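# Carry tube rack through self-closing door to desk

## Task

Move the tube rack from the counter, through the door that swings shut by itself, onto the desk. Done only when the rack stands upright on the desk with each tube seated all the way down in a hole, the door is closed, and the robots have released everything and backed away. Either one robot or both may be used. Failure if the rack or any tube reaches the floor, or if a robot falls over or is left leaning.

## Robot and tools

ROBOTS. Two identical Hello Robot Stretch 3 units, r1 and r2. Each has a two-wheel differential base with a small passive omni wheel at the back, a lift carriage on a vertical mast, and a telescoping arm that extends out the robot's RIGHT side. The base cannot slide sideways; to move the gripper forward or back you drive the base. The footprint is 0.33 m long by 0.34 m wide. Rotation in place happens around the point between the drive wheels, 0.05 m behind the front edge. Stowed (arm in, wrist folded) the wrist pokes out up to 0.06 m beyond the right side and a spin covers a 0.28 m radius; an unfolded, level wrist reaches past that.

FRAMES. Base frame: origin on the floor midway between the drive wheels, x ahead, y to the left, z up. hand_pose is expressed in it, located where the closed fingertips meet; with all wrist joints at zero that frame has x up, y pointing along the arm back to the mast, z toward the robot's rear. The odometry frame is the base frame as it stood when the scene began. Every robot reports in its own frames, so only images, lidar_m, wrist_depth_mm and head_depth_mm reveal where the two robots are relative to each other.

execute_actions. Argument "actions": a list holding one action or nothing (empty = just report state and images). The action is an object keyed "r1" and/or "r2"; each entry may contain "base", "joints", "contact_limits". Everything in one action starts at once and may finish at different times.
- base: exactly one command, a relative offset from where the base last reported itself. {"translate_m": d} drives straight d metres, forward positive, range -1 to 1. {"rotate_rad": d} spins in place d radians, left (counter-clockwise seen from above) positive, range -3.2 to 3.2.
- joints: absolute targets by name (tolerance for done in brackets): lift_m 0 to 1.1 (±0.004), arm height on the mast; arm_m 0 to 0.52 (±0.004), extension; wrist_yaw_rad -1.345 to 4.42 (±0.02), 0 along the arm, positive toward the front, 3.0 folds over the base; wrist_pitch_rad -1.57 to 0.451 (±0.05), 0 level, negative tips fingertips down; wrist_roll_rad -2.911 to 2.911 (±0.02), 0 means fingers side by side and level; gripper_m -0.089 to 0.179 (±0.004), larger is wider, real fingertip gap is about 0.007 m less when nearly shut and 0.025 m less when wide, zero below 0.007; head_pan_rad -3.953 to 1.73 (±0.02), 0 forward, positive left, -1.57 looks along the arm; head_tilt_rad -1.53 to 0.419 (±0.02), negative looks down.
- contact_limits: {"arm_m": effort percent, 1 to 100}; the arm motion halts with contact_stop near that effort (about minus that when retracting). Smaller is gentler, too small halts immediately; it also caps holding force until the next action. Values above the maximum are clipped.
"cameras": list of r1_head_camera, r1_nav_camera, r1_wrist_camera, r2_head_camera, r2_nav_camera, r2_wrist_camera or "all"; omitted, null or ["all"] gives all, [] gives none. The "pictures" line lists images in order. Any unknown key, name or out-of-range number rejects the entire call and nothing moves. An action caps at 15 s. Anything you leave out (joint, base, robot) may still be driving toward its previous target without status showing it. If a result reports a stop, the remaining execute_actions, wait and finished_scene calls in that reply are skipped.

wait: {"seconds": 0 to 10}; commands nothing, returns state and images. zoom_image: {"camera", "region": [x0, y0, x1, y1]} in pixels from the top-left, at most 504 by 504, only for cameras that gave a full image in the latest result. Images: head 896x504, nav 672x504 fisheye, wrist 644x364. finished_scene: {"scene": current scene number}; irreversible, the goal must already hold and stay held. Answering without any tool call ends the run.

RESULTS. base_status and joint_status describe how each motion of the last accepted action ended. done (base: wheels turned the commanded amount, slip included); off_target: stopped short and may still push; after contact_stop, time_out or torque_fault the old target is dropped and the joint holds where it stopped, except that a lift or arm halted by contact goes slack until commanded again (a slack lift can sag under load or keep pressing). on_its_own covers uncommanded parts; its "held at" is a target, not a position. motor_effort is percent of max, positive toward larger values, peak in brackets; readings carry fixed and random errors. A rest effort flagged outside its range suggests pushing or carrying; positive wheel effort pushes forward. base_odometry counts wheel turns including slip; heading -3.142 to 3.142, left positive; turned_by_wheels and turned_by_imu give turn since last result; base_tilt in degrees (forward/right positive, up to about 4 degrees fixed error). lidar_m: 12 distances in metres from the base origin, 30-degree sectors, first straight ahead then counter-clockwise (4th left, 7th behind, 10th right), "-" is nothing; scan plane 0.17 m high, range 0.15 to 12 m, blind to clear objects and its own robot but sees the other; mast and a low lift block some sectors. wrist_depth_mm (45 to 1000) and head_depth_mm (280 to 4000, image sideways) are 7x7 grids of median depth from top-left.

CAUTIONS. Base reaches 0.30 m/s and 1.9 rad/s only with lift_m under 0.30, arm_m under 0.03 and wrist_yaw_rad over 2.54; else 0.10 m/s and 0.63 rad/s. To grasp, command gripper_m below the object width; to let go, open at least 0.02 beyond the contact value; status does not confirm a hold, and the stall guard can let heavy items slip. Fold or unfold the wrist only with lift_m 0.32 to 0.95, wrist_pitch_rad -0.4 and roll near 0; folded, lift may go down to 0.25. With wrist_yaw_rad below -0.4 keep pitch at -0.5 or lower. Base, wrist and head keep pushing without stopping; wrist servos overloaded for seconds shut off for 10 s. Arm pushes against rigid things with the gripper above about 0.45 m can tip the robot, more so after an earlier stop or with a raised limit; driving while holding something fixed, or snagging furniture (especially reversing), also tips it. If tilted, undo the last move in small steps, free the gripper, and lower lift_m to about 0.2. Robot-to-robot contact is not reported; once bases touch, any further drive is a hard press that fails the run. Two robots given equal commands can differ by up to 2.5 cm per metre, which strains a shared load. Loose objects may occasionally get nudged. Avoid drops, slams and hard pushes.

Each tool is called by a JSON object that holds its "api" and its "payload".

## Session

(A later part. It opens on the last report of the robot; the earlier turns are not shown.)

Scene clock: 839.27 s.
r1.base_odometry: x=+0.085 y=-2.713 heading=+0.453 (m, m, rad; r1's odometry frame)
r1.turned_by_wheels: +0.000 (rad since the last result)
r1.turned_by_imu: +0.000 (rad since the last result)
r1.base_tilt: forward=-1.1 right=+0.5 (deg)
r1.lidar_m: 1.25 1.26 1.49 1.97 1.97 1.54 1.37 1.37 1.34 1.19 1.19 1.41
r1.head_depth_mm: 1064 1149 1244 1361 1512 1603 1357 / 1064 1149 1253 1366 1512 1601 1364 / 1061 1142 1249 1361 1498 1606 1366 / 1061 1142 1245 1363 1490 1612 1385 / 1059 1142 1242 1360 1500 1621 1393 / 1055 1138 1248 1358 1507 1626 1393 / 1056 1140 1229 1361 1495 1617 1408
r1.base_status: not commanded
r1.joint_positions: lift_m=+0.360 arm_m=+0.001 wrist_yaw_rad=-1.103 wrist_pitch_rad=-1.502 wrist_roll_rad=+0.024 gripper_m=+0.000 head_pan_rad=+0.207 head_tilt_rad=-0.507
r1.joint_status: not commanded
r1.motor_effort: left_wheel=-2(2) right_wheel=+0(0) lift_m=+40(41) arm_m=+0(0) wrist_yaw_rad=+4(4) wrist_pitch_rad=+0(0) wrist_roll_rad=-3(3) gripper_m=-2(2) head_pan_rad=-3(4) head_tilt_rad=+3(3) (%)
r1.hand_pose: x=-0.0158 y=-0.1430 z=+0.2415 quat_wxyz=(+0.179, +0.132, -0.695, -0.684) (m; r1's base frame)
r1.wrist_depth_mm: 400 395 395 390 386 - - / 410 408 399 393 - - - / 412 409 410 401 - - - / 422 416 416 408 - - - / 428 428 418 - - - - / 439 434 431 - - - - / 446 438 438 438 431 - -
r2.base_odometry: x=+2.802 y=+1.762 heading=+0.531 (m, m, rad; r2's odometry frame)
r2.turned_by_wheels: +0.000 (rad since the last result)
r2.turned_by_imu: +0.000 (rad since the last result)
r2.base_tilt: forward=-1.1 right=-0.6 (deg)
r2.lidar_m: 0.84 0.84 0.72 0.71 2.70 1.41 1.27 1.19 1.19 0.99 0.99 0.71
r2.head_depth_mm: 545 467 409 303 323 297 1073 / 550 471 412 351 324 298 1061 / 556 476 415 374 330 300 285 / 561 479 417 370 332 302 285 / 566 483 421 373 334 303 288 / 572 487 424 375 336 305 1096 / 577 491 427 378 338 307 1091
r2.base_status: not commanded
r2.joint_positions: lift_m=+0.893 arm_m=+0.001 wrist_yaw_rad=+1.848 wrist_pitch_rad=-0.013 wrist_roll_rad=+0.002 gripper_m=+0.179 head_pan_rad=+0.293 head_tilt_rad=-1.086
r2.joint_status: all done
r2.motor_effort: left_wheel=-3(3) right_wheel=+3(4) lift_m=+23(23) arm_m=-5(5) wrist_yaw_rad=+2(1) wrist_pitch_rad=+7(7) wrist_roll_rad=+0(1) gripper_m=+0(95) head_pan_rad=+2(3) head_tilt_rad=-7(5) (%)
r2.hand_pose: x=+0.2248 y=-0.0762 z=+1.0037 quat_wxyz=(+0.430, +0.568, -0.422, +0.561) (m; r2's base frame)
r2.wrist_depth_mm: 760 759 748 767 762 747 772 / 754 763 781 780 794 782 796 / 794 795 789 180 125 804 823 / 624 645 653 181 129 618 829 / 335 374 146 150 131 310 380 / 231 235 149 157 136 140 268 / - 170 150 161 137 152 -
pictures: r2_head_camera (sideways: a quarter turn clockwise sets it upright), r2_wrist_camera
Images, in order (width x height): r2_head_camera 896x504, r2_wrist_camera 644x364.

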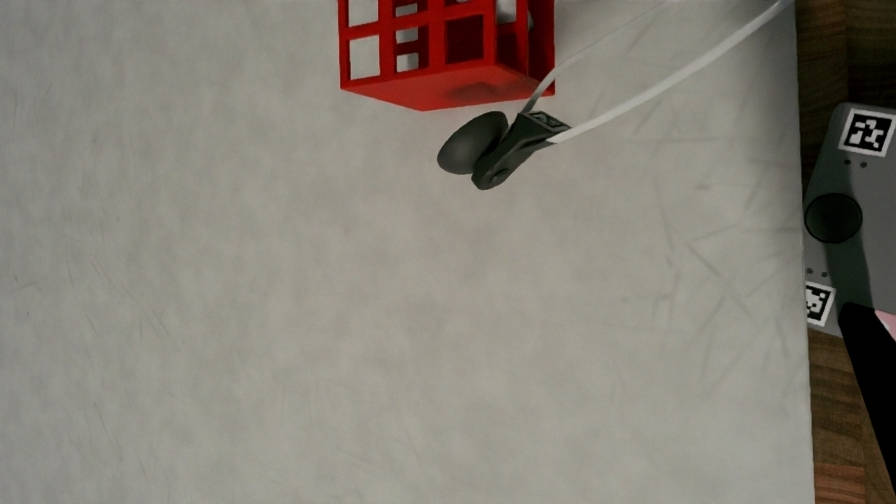

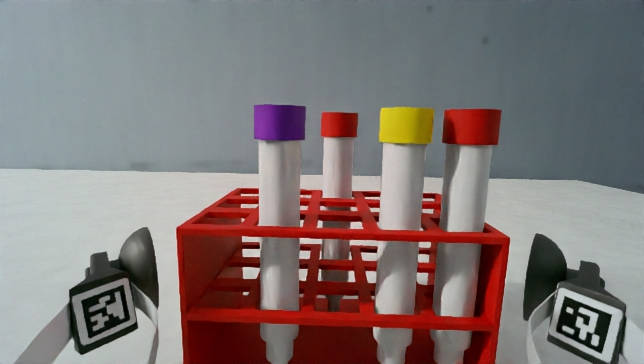

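{"api": "execute_actions", "payload": {"actions": [{"r2": {"base": {"translate_m": -0.33}, "joints": {"arm_m": 0.009, "lift_m": 0.90, "head_pan_rad": -0.1, "head_tilt_rad": -0.6}}}], "cameras": ["r2_head_camera", "r2_wrist_camera", "r1_head_camera"]}}

Scene clock: 852.23 s.
r1.base_odometry: x=+0.085 y=-2.713 heading=+0.453 (m, m, rad; r1's odometry frame)
r1.turned_by_wheels: +0.000 (rad since the last result)
r1.turned_by_imu: +0.000 (rad since the last result)
r1.base_tilt: forward=-1.2 right=+0.5 (deg)
r1.lidar_m: 1.25 1.26 1.49 1.97 1.97 1.55 1.37 1.37 1.35 1.19 1.19 1.42
r1.head_depth_mm: 1060 1148 1246 1369 1498 1599 1352 / 1063 1144 1253 1365 1505 1598 1364 / 1060 1145 1243 1359 1506 1610 1376 / 1057 1144 1246 1363 1505 1626 1367 / 1063 1144 1244 1356 1502 1623 1384 / 1056 1145 1241 1359 1499 1629 1398 / 1054 1145 1242 1358 1503 1613 1411
r1.base_status: not commanded
r1.joint_positions: lift_m=+0.360 arm_m=+0.001 wrist_yaw_rad=-1.103 wrist_pitch_rad=-1.502 wrist_roll_rad=+0.024 gripper_m=+0.000 head_pan_rad=+0.207 head_tilt_rad=-0.507
r1.joint_status: not commanded
r1.motor_effort: left_wheel=-2(2) right_wheel=+0(0) lift_m=+41(41) arm_m=+0(0) wrist_yaw_rad=+4(4) wrist_pitch_rad=+0(0) wrist_roll_rad=-3(3) gripper_m=-1(3) head_pan_rad=-5(3) head_tilt_rad=+3(3) (%)
r1.hand_pose: x=-0.0158 y=-0.1430 z=+0.2415 quat_wxyz=(+0.179, +0.132, -0.695, -0.684) (m; r1's base frame)
r1.wrist_depth_mm: 401 397 396 387 386 - - / 406 409 402 400 - - - / 416 411 411 403 - - - / 425 419 415 410 - - - / 429 427 424 - - - - / 442 436 428 - - - - / 440 437 446 439 434 - -
r2.base_odometry: x=+2.517 y=+1.595 heading=+0.531 (m, m, rad; r2's odometry frame)
r2.turned_by_wheels: +0.000 (rad since the last result)
r2.turned_by_imu: -0.002 (rad since the last result)
r2.base_tilt: forward=-1.2 right=-0.5 (deg)
r2.lidar_m: 1.15 1.15 0.85 2.08 1.99 1.08 0.96 0.91 0.98 1.10 1.09 0.99
r2.head_depth_mm: 1179 1310 885 614 1267 1383 1218 / 1124 1239 894 596 1644 1451 1232 / 1080 1192 906 573 530 1469 1231 / 1034 1137 914 571 498 1476 1272 / 991 1086 924 634 483 1481 1273 / 952 1043 935 639 486 1448 1250 / 918 1002 947 644 489 1386 1253
r2.base_status: done
r2.joint_positions: lift_m=+0.900 arm_m=+0.009 wrist_yaw_rad=+1.848 wrist_pitch_rad=-0.014 wrist_roll_rad=+0.002 gripper_m=+0.179 head_pan_rad=-0.093 head_tilt_rad=-0.606
r2.joint_status: all done
r2.motor_effort: left_wheel=-2(6) right_wheel=+4(5) lift_m=+52(52) arm_m=+7(9) wrist_yaw_rad=+2(2) wrist_pitch_rad=+7(7) wrist_roll_rad=+0(0) gripper_m=+0(0) head_pan_rad=-3(21) head_tilt_rad=+2(25) (%)
r2.hand_pose: x=+0.2247 y=-0.0835 z=+1.0105 quat_wxyz=(+0.430, +0.568, -0.422, +0.561) (m; r2's base frame)
r2.wrist_depth_mm: - - - - - - - / - - - - - - - / - - - - - - - / 651 676 704 619 459 784 828 / 356 398 369 376 383 394 398 / 774 - - - - - 969 / - - - - - - -
pictures: r1_head_camera (sideways: a quarter turn clockwise sets it upright), r2_head_camera (sideways: a quarter turn clockwise sets it upright), r2_wrist_camera
Images, in order (width x height): r1_head_camera 896x504, r2_head_camera 896x504, r2_wrist_camera 644x364.

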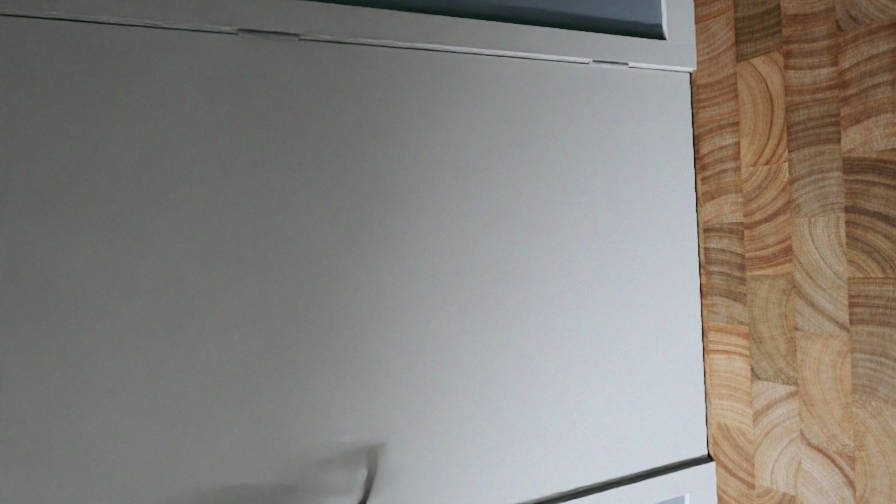

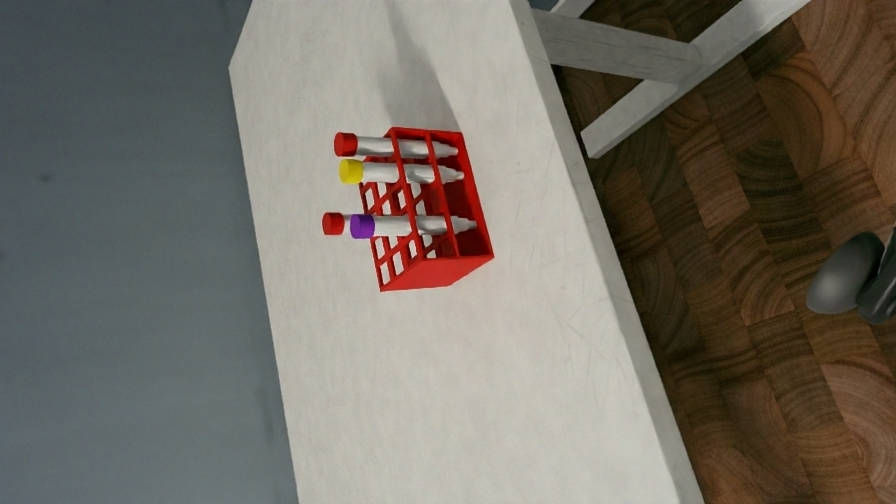

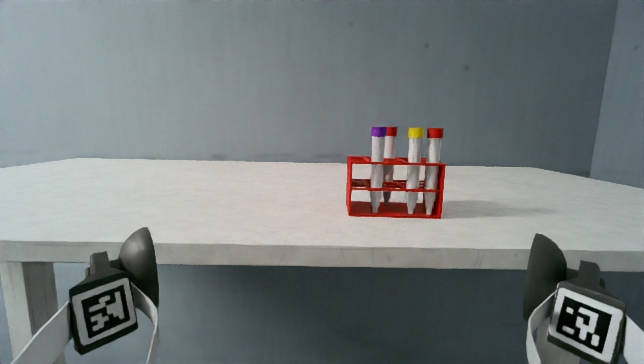

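The rack is upright on the desk with all tubes seated, the door is shut and both robots are clear.

{"api": "finished_scene", "payload": {"scene": 1}}

The scene is finished: the task was done.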